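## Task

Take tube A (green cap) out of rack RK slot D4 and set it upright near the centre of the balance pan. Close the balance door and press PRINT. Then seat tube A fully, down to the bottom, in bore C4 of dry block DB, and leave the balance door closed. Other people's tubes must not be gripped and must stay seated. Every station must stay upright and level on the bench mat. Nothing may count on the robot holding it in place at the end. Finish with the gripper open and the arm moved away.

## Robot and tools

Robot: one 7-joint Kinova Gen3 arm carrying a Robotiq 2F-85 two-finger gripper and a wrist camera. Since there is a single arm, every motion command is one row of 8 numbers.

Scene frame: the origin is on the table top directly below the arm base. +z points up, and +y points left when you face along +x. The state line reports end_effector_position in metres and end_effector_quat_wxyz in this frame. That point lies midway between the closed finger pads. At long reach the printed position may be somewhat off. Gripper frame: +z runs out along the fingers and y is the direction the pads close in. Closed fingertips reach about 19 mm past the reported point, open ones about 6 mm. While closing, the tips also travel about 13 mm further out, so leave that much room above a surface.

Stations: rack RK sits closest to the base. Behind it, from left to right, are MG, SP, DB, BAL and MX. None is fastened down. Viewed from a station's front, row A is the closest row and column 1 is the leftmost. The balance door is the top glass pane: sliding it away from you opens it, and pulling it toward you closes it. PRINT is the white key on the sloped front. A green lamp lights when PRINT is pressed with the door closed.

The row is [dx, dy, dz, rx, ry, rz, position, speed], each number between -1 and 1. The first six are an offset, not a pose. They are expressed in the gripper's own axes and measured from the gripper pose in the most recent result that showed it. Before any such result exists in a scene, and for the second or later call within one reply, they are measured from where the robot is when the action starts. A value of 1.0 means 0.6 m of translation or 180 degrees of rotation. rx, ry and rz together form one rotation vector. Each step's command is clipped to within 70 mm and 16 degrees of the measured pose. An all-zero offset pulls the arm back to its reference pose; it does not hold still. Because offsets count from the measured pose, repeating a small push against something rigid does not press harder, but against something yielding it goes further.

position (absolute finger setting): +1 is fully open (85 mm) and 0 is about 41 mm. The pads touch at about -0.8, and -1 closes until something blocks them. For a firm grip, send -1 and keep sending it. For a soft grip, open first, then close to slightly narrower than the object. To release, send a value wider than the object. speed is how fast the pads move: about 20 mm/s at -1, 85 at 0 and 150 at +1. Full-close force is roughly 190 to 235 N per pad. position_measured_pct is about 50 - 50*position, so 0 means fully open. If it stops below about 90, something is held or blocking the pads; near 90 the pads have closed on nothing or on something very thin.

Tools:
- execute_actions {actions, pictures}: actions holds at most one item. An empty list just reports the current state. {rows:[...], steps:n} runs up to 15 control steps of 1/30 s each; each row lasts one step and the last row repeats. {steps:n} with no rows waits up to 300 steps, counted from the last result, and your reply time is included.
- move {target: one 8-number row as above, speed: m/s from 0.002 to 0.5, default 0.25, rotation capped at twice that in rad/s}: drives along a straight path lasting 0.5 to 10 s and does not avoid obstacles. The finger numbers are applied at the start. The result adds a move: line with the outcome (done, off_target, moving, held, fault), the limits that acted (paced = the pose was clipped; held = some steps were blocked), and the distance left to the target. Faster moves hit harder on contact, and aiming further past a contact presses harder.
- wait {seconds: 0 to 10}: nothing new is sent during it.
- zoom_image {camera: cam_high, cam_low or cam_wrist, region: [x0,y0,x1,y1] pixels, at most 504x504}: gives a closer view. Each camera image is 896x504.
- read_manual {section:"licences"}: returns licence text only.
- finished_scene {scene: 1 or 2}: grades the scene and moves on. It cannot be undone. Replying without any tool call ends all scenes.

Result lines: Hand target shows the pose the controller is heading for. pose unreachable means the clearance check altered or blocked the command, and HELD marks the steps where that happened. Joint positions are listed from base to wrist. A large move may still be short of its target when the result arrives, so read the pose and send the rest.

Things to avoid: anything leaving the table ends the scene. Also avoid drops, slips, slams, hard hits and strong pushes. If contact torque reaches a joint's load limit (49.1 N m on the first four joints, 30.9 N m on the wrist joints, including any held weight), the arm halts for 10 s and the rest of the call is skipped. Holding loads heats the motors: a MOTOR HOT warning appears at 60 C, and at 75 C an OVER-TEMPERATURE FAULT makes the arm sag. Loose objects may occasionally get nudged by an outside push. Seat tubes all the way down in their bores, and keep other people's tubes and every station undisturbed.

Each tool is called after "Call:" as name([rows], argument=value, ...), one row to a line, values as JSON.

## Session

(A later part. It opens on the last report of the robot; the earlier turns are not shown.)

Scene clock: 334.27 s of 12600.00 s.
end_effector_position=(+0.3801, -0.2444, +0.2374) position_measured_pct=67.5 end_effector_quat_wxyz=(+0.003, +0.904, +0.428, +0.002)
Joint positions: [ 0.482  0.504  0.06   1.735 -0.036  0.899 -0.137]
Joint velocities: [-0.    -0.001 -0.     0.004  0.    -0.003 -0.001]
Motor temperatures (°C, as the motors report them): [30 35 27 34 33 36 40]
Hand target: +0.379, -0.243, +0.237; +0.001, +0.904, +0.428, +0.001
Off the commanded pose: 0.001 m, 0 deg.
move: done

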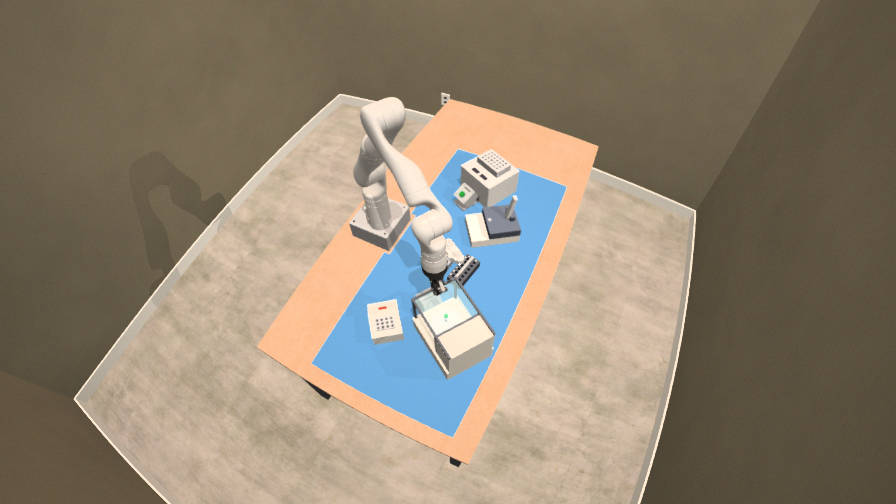

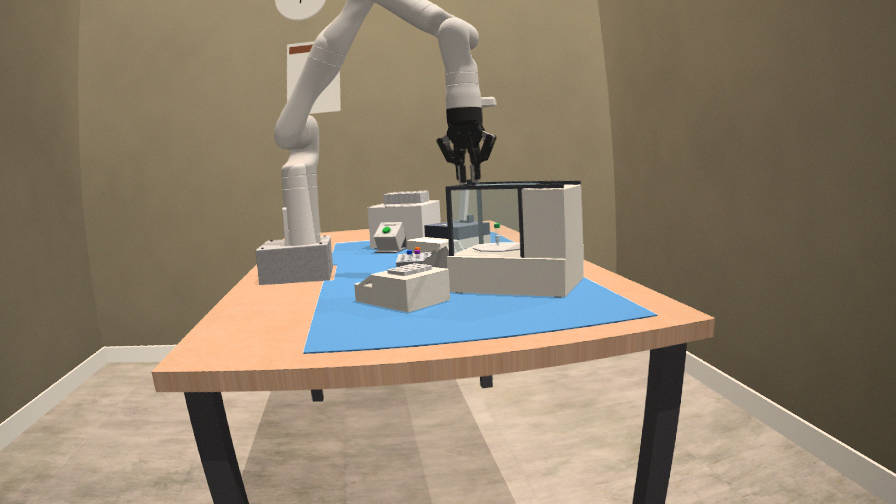

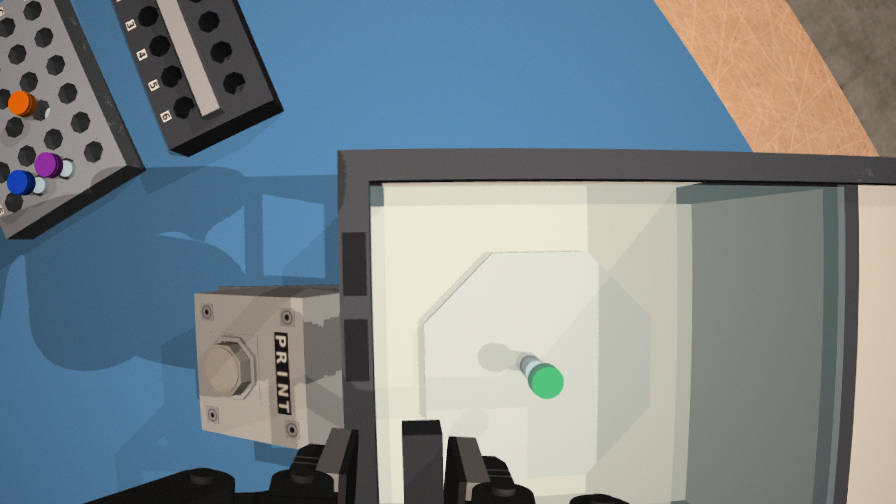

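Call:
move(target=[0,0.008,0,0,0,0,-0.35,0], speed=0.015)

Call:
move(target=[0,0,-0.05,0,0,0,-0.35,0], speed=0.06)

Call:
move(target=[0,-0.15,0,0,0,0,-1,0], speed=0.15)

Call:
move(target=[0,0,0.17,0,0,0,-1,0], speed=0.12)

Scene clock: 344.77 s of 12600.00 s.
end_effector_position=(+0.3838, -0.2473, +0.2375) position_measured_pct=67.5 end_effector_quat_wxyz=(+0.003, +0.904, +0.428, +0.002)
Joint positions: [ 0.483  0.513  0.06   1.719 -0.037  0.906 -0.135]
Joint velocities: [ 0.     0.002  0.    -0.004 -0.002  0.002  0.   ]
Motor temperatures (°C, as the motors report them): [30 35 27 34 33 36 40]
Hand target: +0.384, -0.247, +0.237; +0.003, +0.904, +0.428, +0.002
Off the commanded pose: 0.000 m, 0 deg.
move: done

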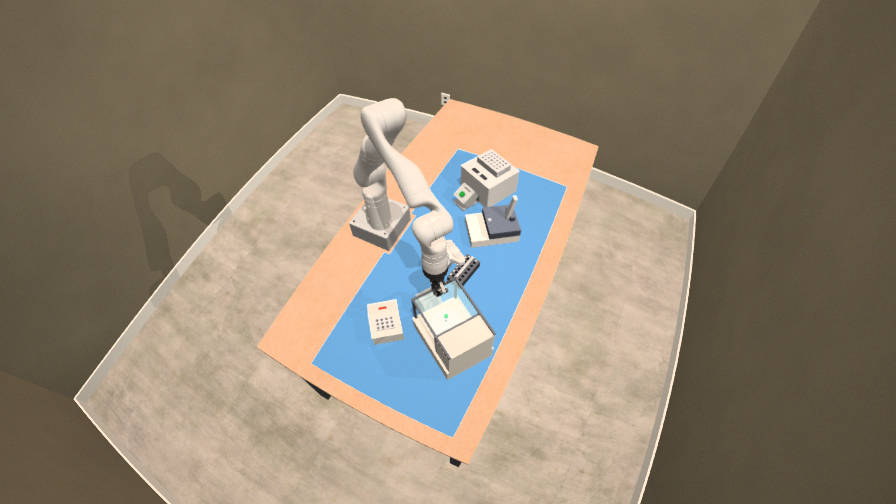

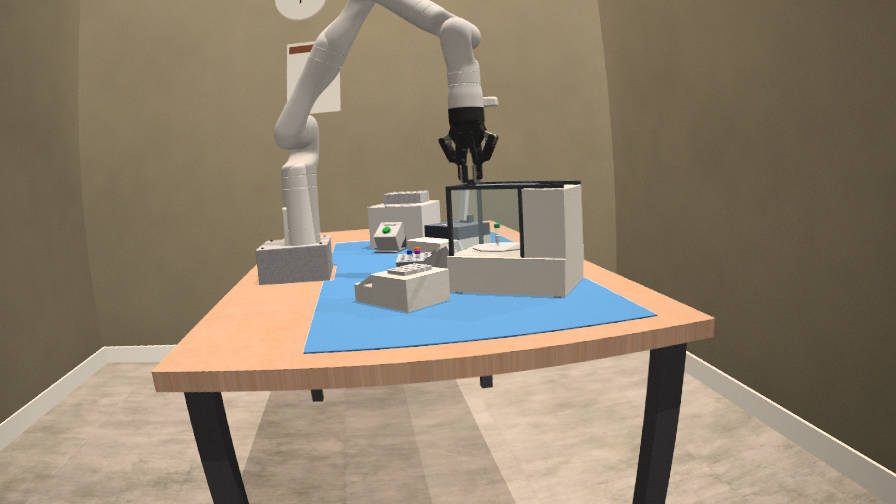

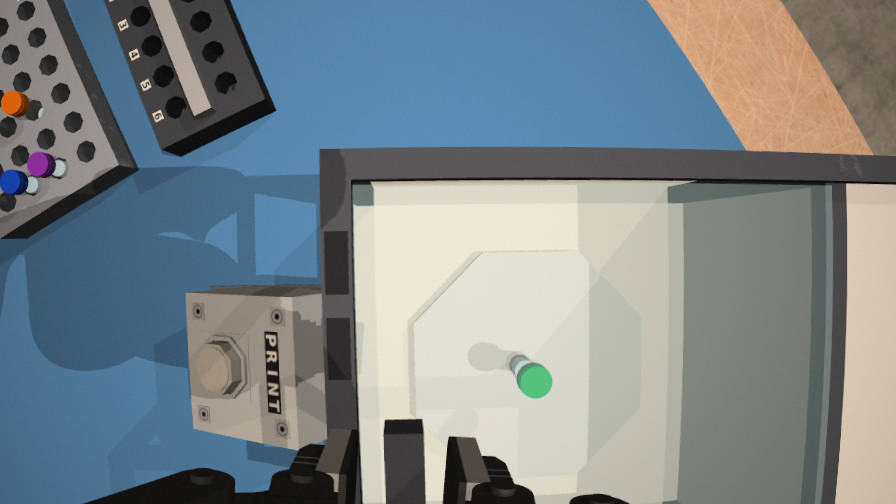

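Scene clock: 345.60 s of 12600.00 s.
end_effector_position=(+0.3835, -0.2472, +0.2673) position_measured_pct=67.5 end_effector_quat_wxyz=(+0.003, +0.904, +0.428, +0.002)
Joint positions: [ 0.481  0.471  0.064  1.677 -0.034  0.991 -0.137]
Joint velocities: [-0.    -0.003 -0.003 -0.003 -0.001  0.003 -0.001]
Motor temperatures (°C, as the motors report them): [30 35 27 34 33 36 40]
Hand target: +0.384, -0.247, +0.267; +0.003, +0.904, +0.428, +0.002
Off the commanded pose: 0.000 m, 0 deg.
move: done

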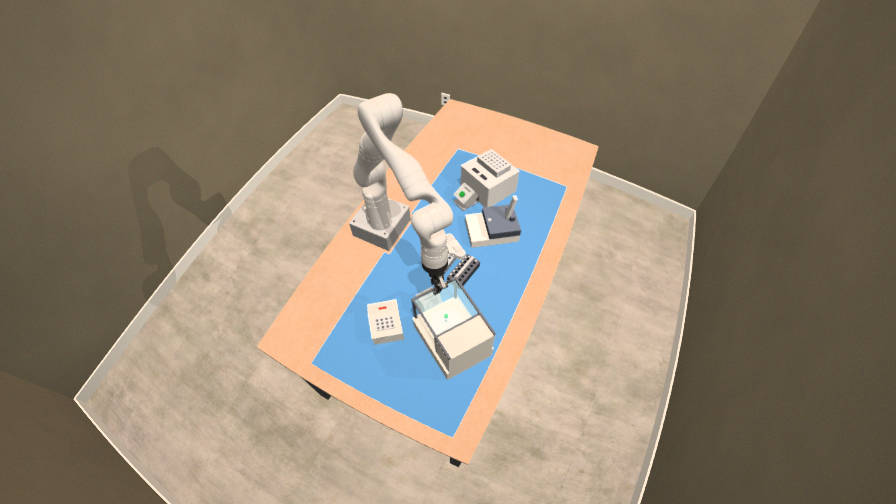

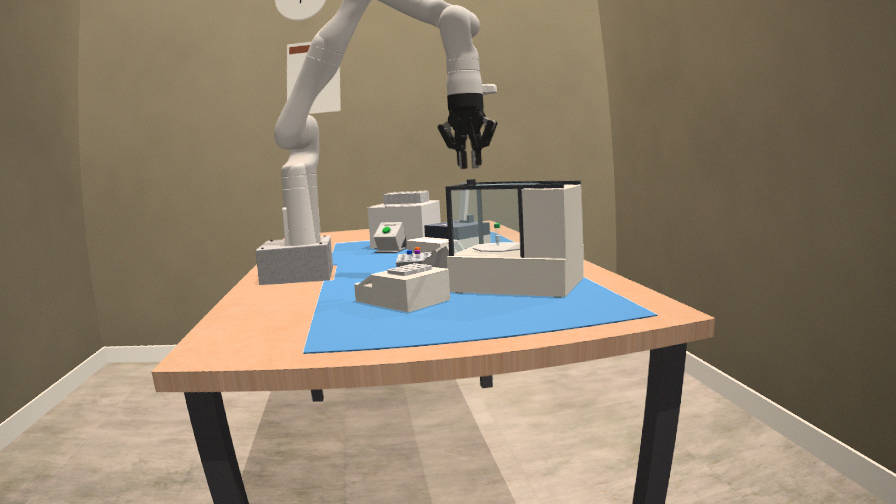

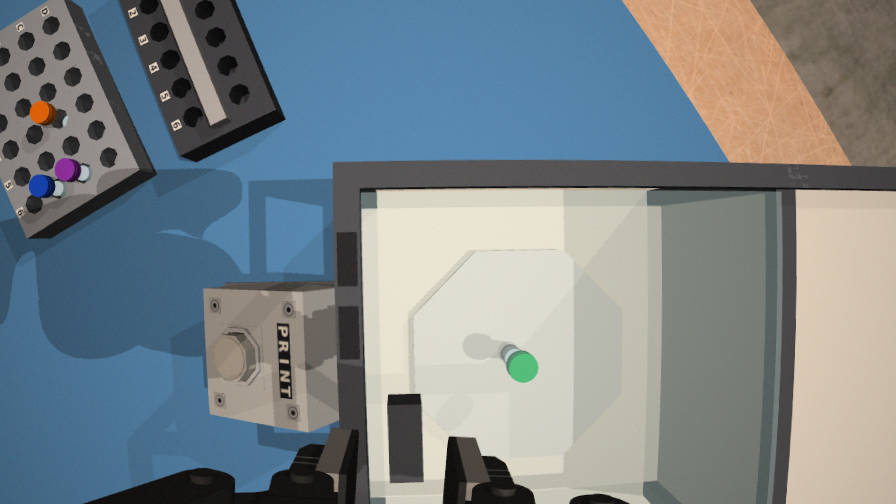

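Scene clock: 346.67 s of 12600.00 s.
end_effector_position=(+0.3135, -0.1905, +0.2661) position_measured_pct=91.7 end_effector_quat_wxyz=(+0.003, +0.904, +0.428, +0.002)
Joint positions: [ 0.441  0.295  0.054  1.964 -0.019  0.879 -0.188]
Joint velocities: [-0.002 -0.008 -0.001  0.004  0.    -0.    -0.001]
Motor temperatures (°C, as the motors report them): [30 35 27 34 33 36 40]
Hand target: +0.314, -0.190, +0.266; +0.003, +0.904, +0.428, +0.002
Off the commanded pose: 0.001 m, 0 deg.
move: done

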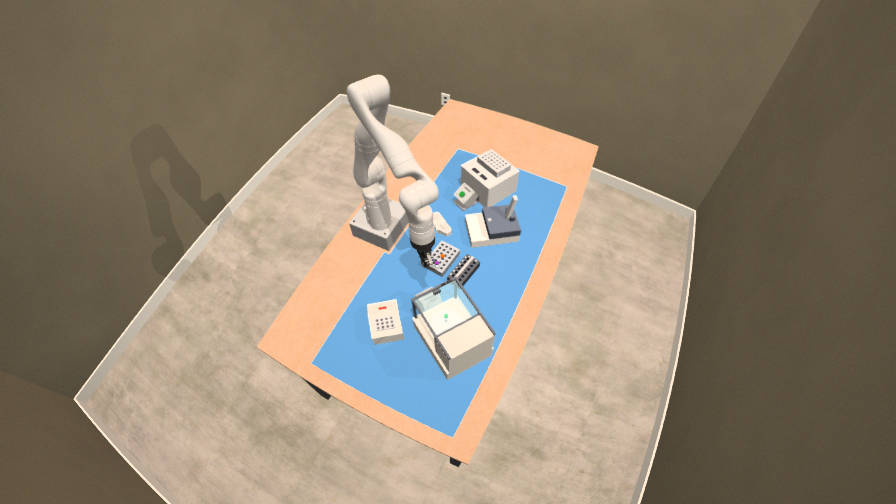

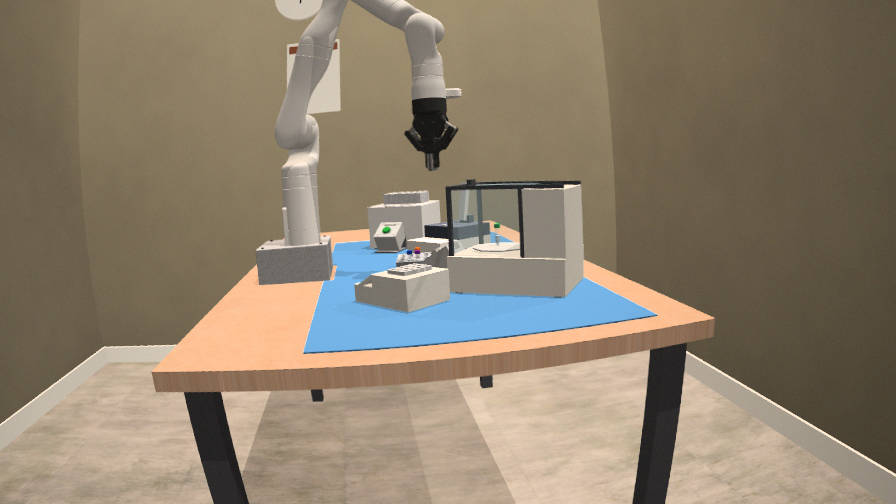

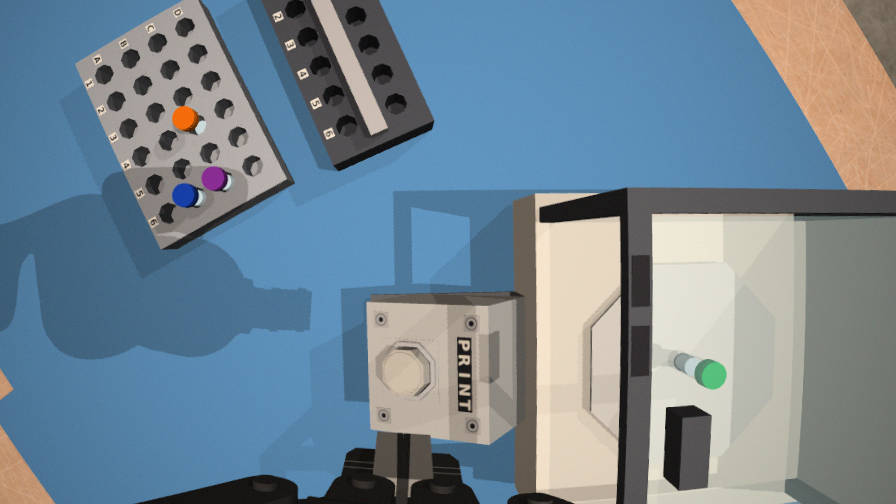

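Scene clock: 347.97 s of 12600.00 s.
end_effector_position=(+0.3143, -0.1911, +0.1645) position_measured_pct=91.7 end_effector_quat_wxyz=(+0.003, +0.904, +0.428, +0.002)
Joint positions: [ 0.455  0.499  0.039  2.093 -0.034  0.546 -0.175]
Joint velocities: [ 0.001  0.006 -0.001  0.    -0.    -0.003  0.   ]
Motor temperatures (°C, as the motors report them): [30 35 27 34 33 36 40]
Hand target: +0.314, -0.191, +0.164; +0.003, +0.904, +0.428, +0.002
Off the commanded pose: 0.001 m, 0 deg.
move: done

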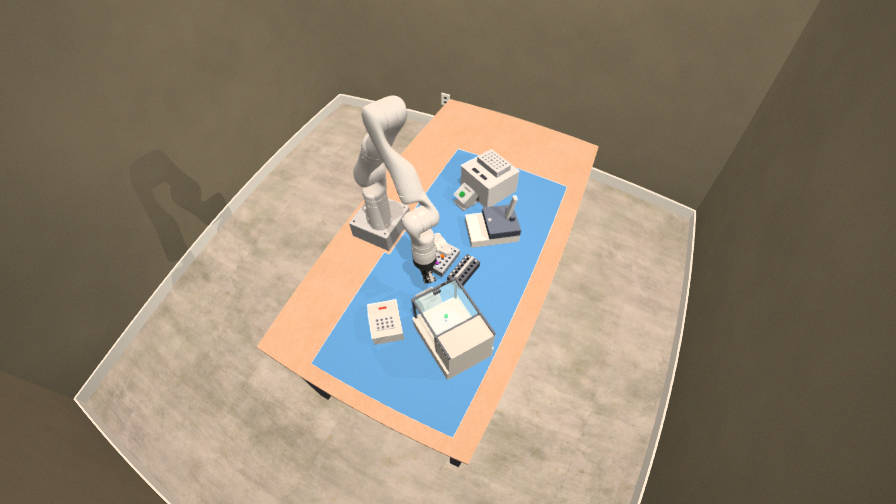

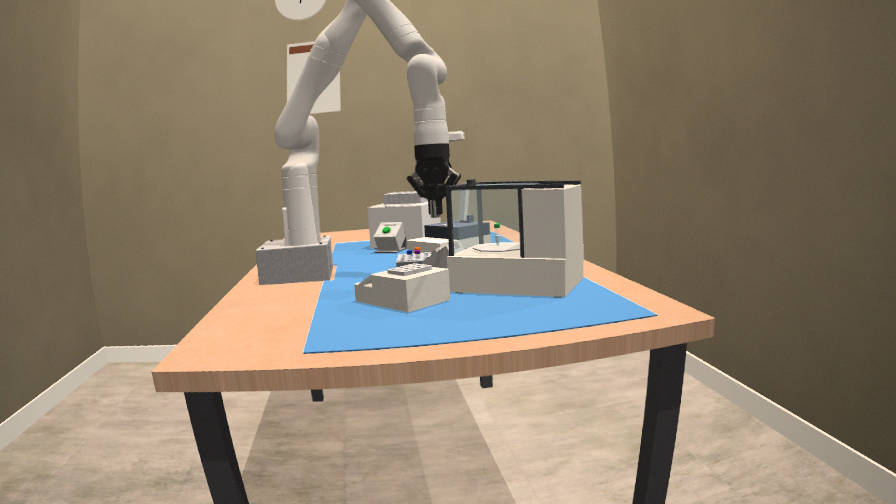

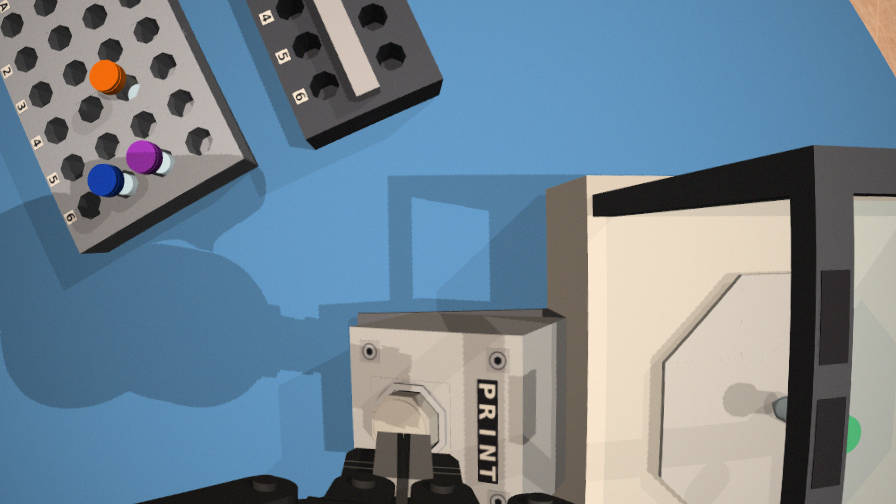

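Call:
move(target=[0,0,0.06,0,0,-0.5,-1,0], speed=0.15)

Scene clock: 359.63 s of 12600.00 s.
end_effector_position=(+0.3145, -0.1915, +0.1286) position_measured_pct=91.7 end_effector_quat_wxyz=(+0.003, +0.336, +0.942, -0.001)
Joint positions: [ 0.746  0.61  -0.359  2.108  0.446  0.492  0.928]
Joint velocities: [ 0.004  0.002 -0.004  0.001  0.001  0.001  0.007]
Motor temperatures (°C, as the motors report them): [30 35 27 34 33 36 40]
Hand target: +0.314, -0.192, +0.129; +0.003, +0.336, +0.942, -0.001
Off the commanded pose: 0.000 m, 0 deg.
move: done

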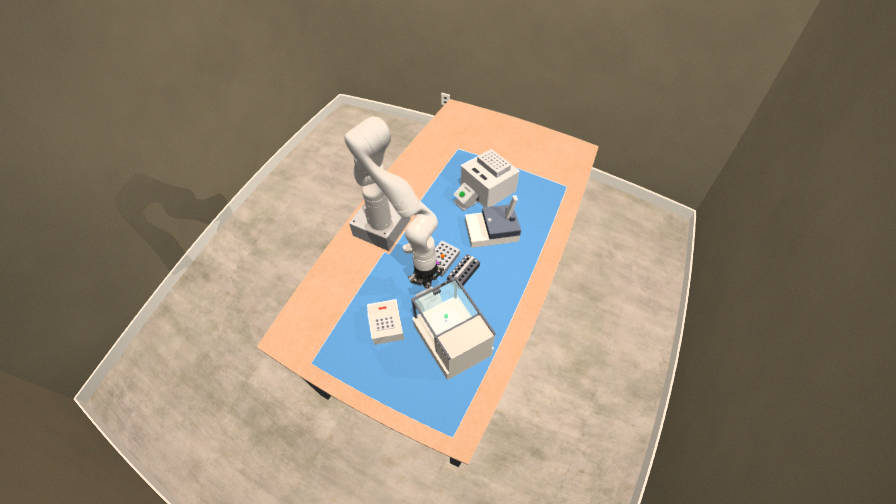

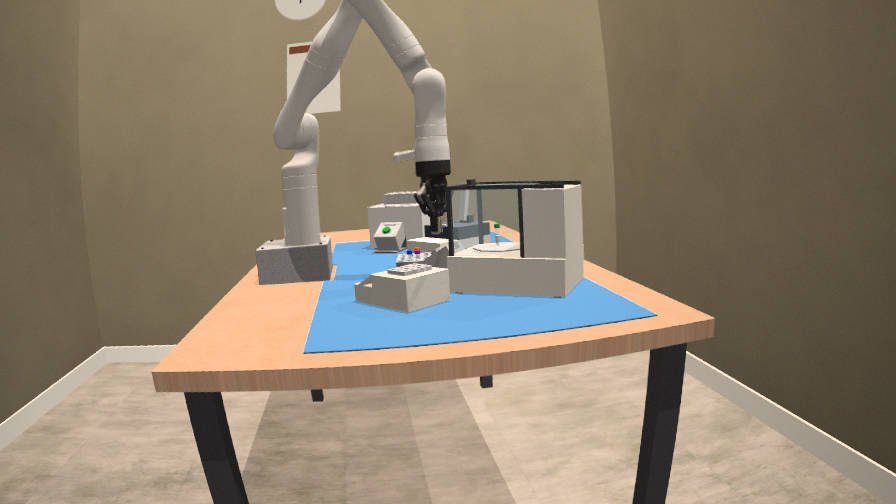

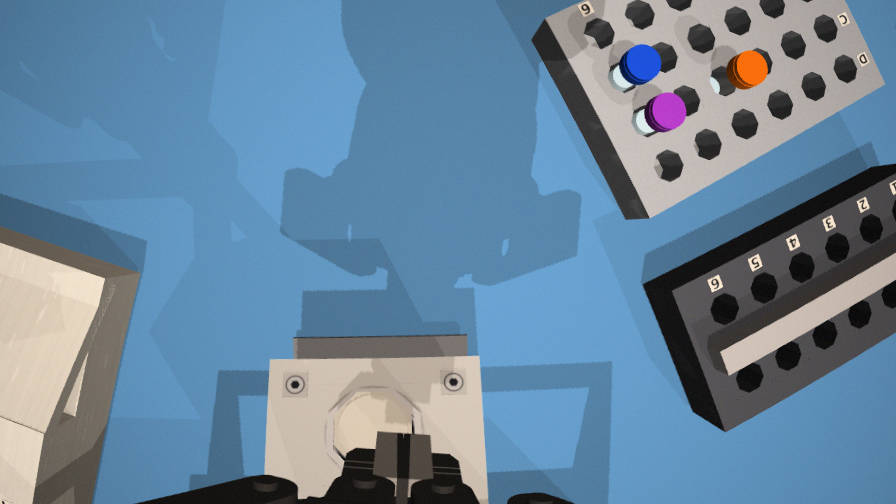

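Call:
move(target=[0,-0.016,0.035,0,0,0,-1,0], speed=0.04)

Scene clock: 365.07 s of 12600.00 s.
end_effector_position=(+0.3087, -0.1991, +0.1079) position_measured_pct=91.7 end_effector_quat_wxyz=(+0.003, +0.337, +0.942, -0.001)
Joint positions: [ 0.741  0.657 -0.317  2.123  0.486  0.427  0.917]
Joint velocities: [-0.002  0.005  0.005  0.003  0.004 -0.005 -0.003]
Motor temperatures (°C, as the motors report them): [30 35 27 34 33 36 40]
Hand target: +0.309, -0.199, +0.108; +0.003, +0.337, +0.942, -0.001
Off the commanded pose: 0.000 m, 0 deg.
move: done

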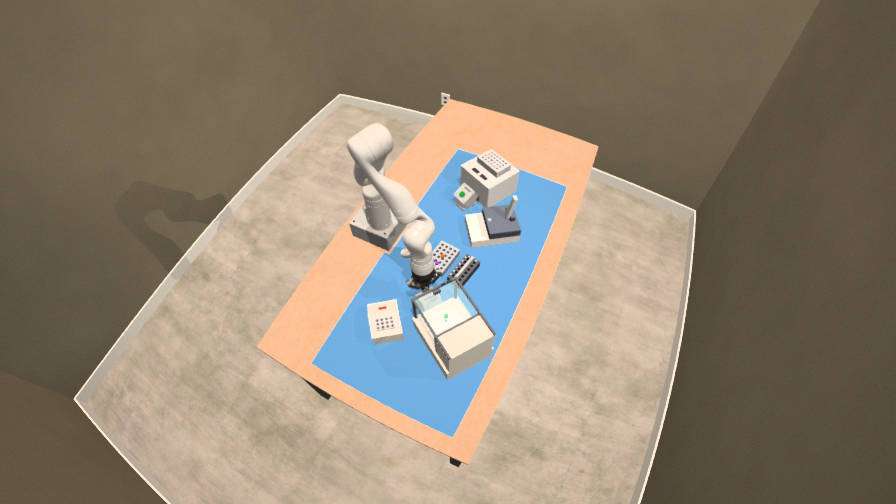

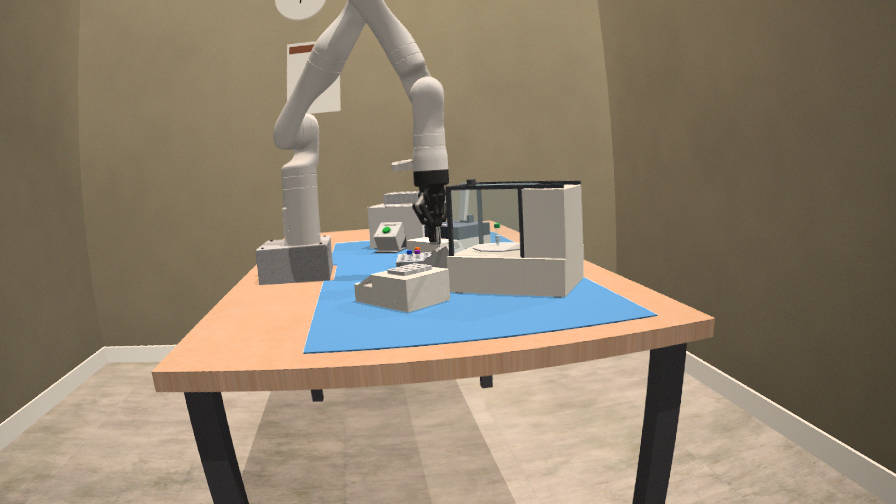

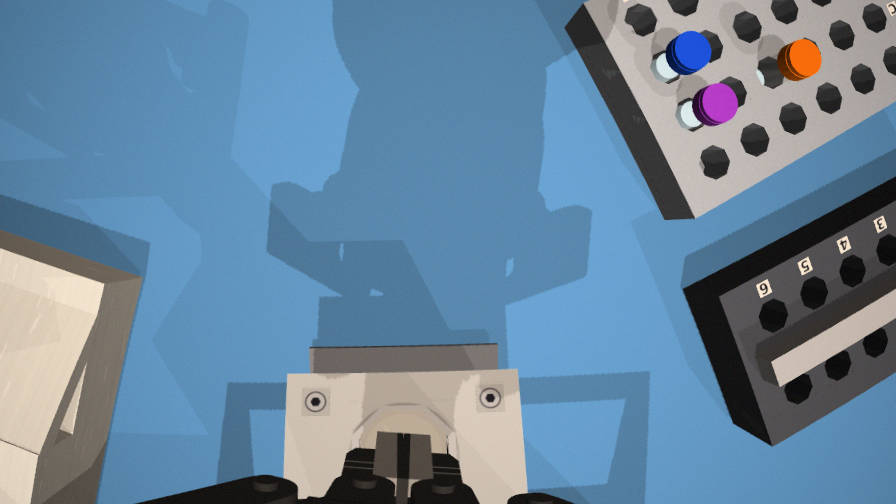

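Centered. Press slowly.

Call:
move(target=[0,0,0.02,0,0,0,-1,0], speed=0.01)

Scene clock: 368.27 s of 12600.00 s.
end_effector_position=(+0.3092, -0.1994, +0.0967) position_measured_pct=91.7 end_effector_quat_wxyz=(+0.004, +0.337, +0.942, -0.002)
Joint positions: [ 0.722  0.683 -0.291  2.127  0.505  0.391  0.899]
Joint velocities: [-0.002  0.002  0.003 -0.     0.002 -0.003 -0.002]
Motor temperatures (°C, as the motors report them): [30 35 27 34 33 36 40]
Hand target: +0.309, -0.199, +0.096; +0.004, +0.337, +0.942, -0.001
Off the commanded pose: 0.001 m, 0 deg.
move: done

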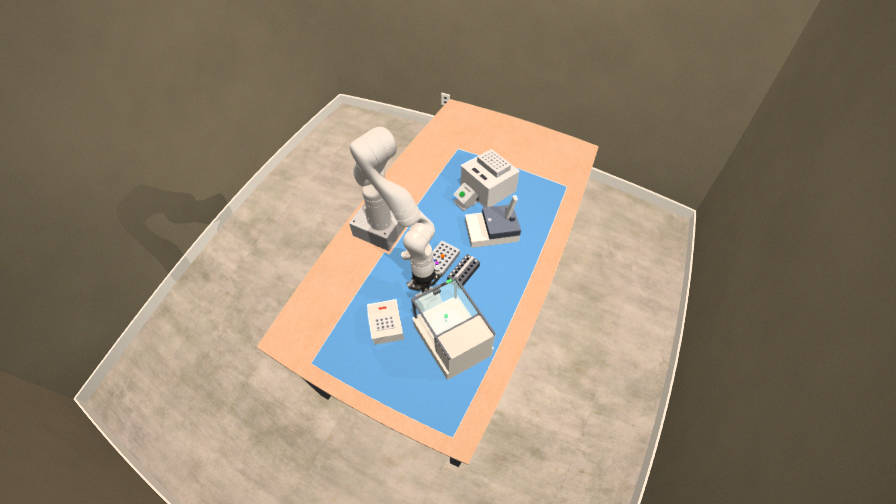

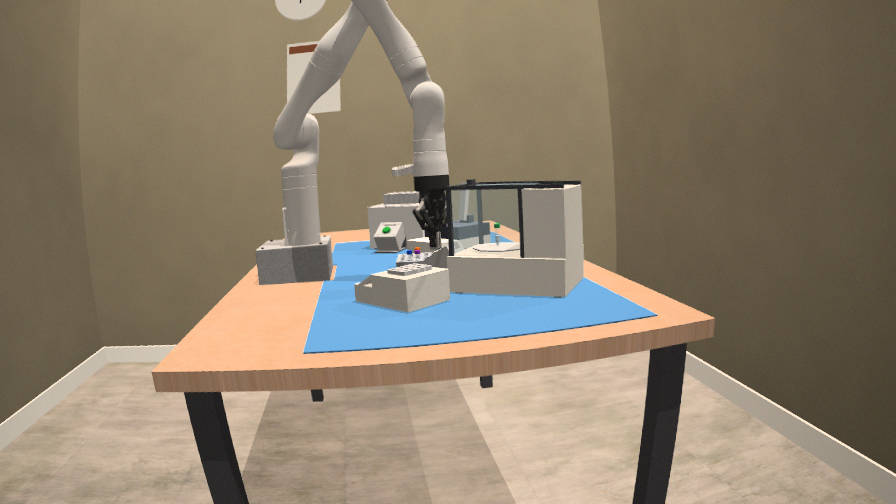

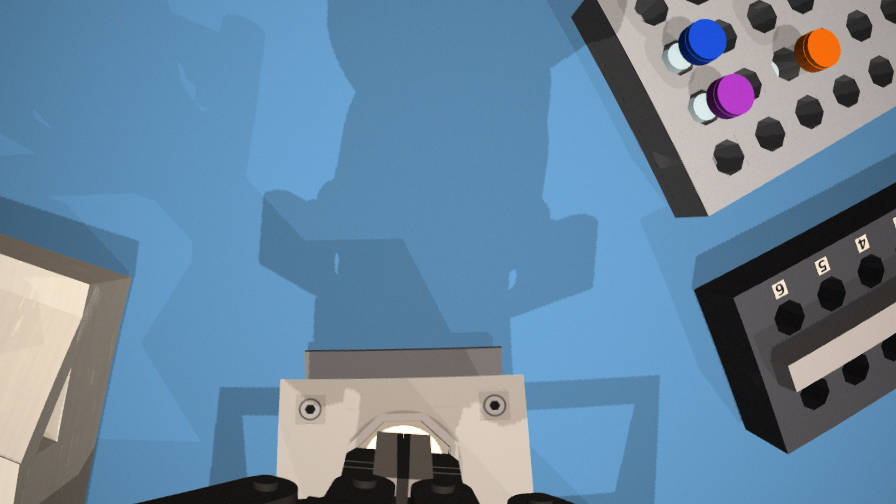

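Call:
move(target=[0,0,-0.29,0,0,0,-0.35,0], speed=0.15)

Call:
move(target=[-0.147,0.017,0,0,0,0.5,-0.35,0], speed=0.15)

Call:
zoom_image(camera="cam_high", region=[380,240,540,390])

Scene clock: 376.27 s of 12600.00 s.
end_effector_position=(+0.3077, -0.1978, +0.2702) position_measured_pct=67.5 end_effector_quat_wxyz=(+0.004, +0.336, +0.942, -0.001)
Joint positions: [ 0.913  0.321 -0.512  1.948  0.199  0.916  1.179]
Joint velocities: [ 0.002 -0.004  0.    -0.003 -0.002  0.003  0.002]
Motor temperatures (°C, as the motors report them): [30 35 27 34 33 36 40]
Hand target: +0.308, -0.198, +0.270; +0.004, +0.336, +0.942, -0.001
Off the commanded pose: 0.001 m, 0 deg.
move: done

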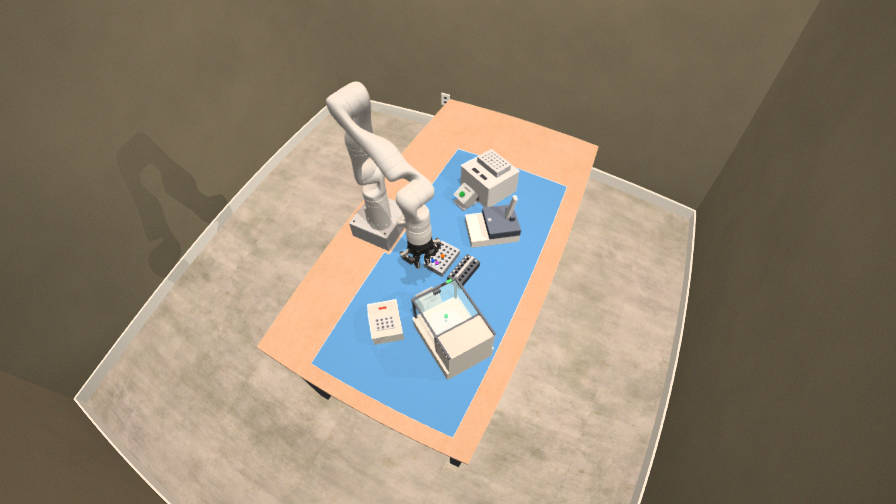

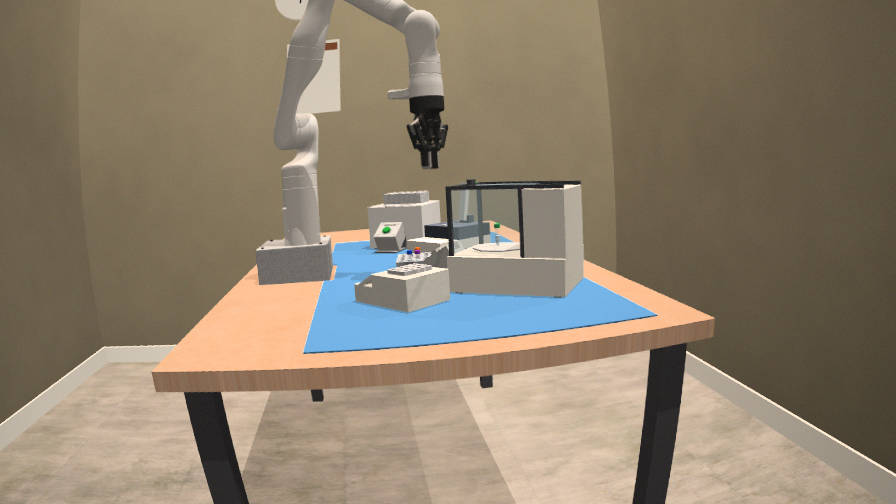

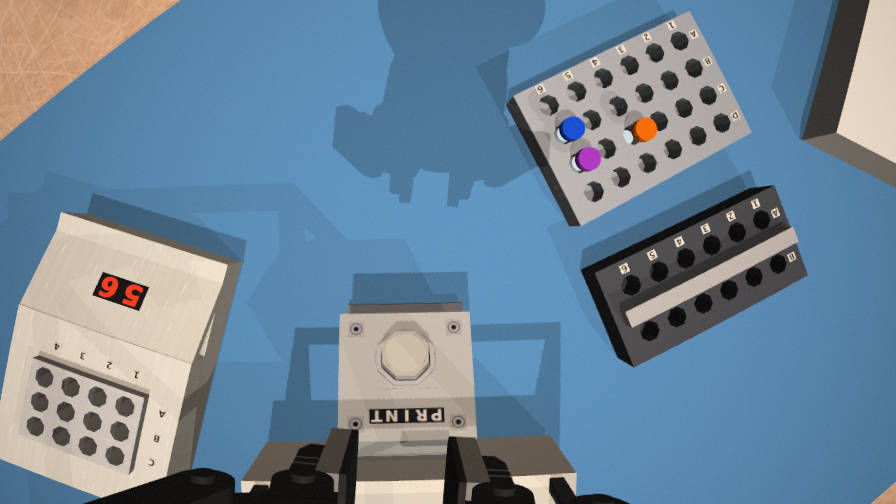

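Scene clock: 381.83 s of 12600.00 s.
end_effector_position=(+0.3826, -0.2456, +0.2713) position_measured_pct=67.5 end_effector_quat_wxyz=(+0.004, +0.904, +0.428, +0.002)
Joint positions: [ 0.609  0.464 -0.126  1.672  0.068  1.004 -0.233]
Joint velocities: [-0.004  0.002  0.002 -0.002 -0.     0.002 -0.007]
Motor temperatures (°C, as the motors report them): [30 35 27 34 33 36 40]
Hand target: +0.383, -0.245, +0.271; +0.004, +0.904, +0.428, +0.002
Off the commanded pose: 0.000 m, 0 deg.
move: done

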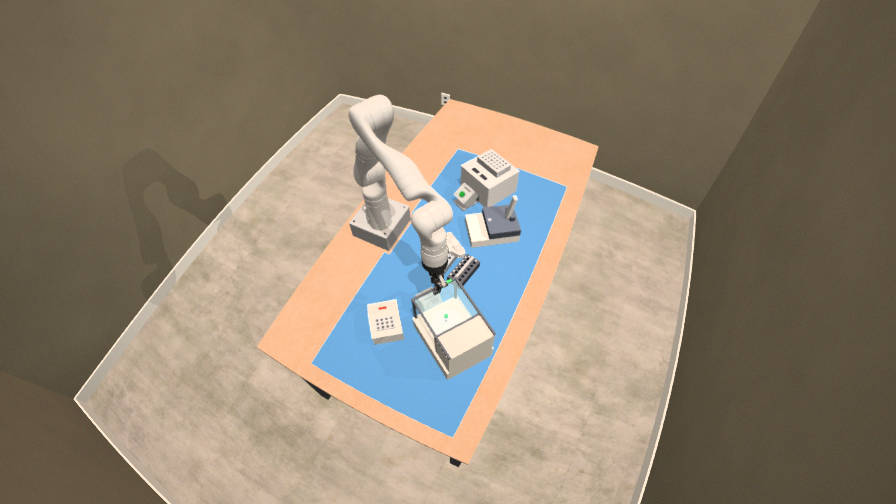

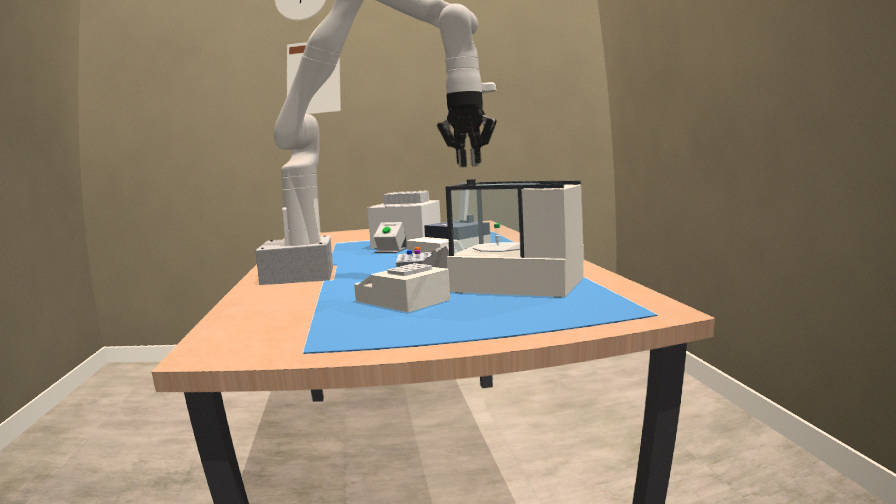

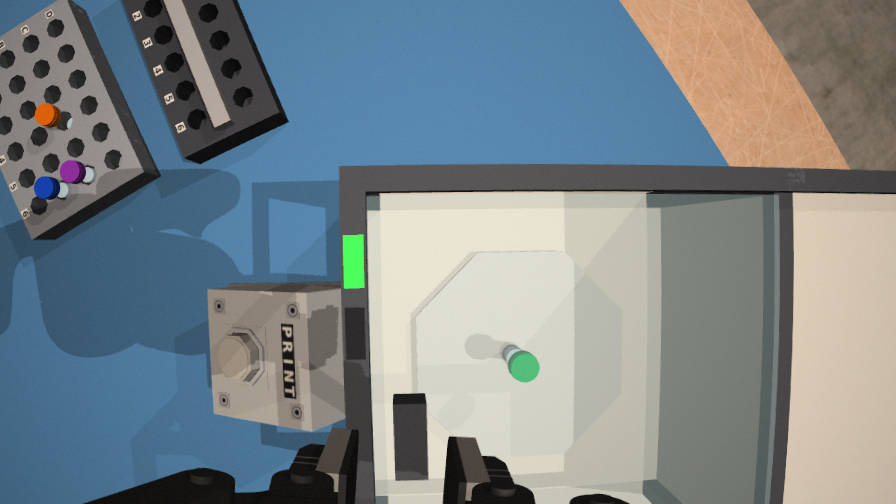

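Region (380, 240, 540, 390) of cam_high's 896x504 image, scaled by 3.150, with more detail than that image has; it fills the top 472 rows of this view, and the rest is white.

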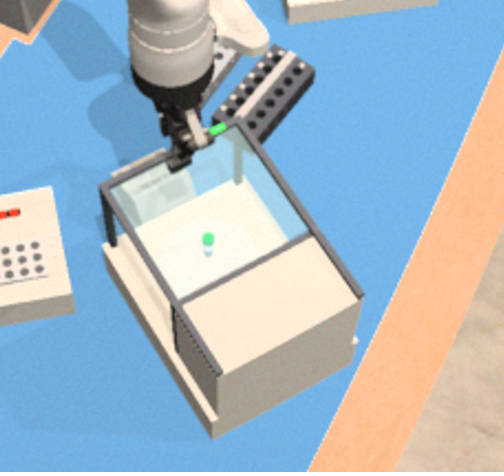

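Call:
move(target=[0,0.0025,0.056,0,0,0,-0.35,0], speed=0.03)

Scene clock: 386.43 s of 12600.00 s.
end_effector_position=(+0.3840, -0.2468, +0.2379) position_measured_pct=67.5 end_effector_quat_wxyz=(+0.004, +0.904, +0.428, +0.002)
Joint positions: [ 0.607  0.513 -0.123  1.715  0.078  0.912 -0.241]
Joint velocities: [-0.     0.003  0.001 -0.     0.001 -0.002 -0.001]
Motor temperatures (°C, as the motors report them): [30 35 27 34 33 36 40]
Hand target: +0.384, -0.247, +0.238; +0.004, +0.904, +0.428, +0.002
Off the commanded pose: 0.000 m, 0 deg.
move: done

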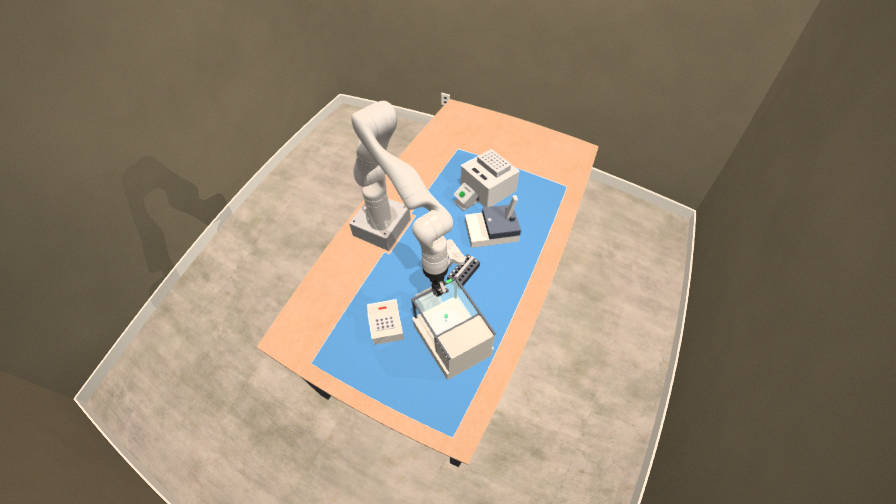

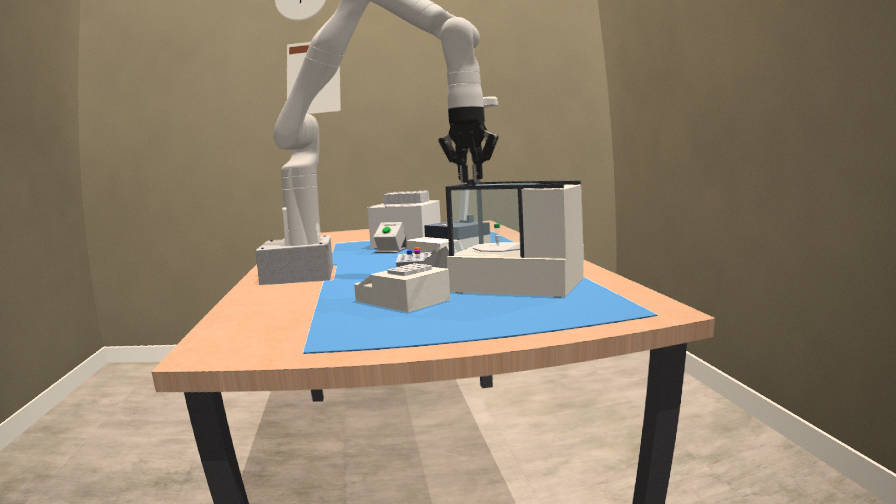

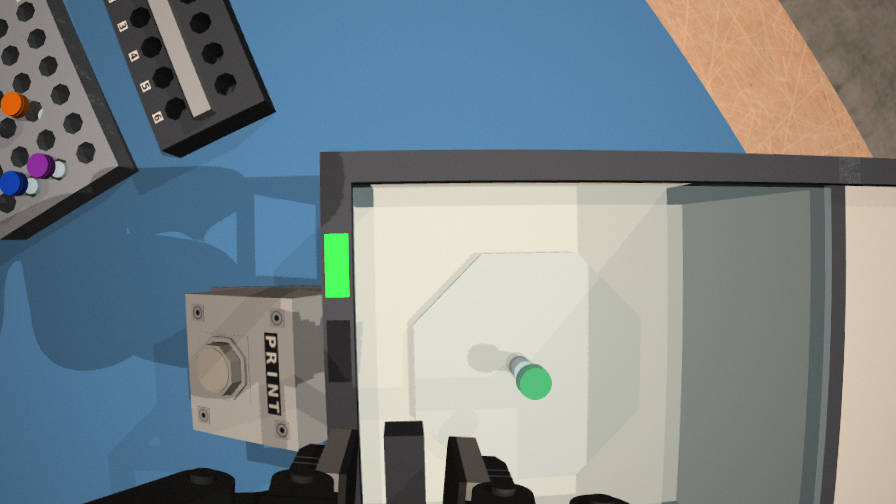

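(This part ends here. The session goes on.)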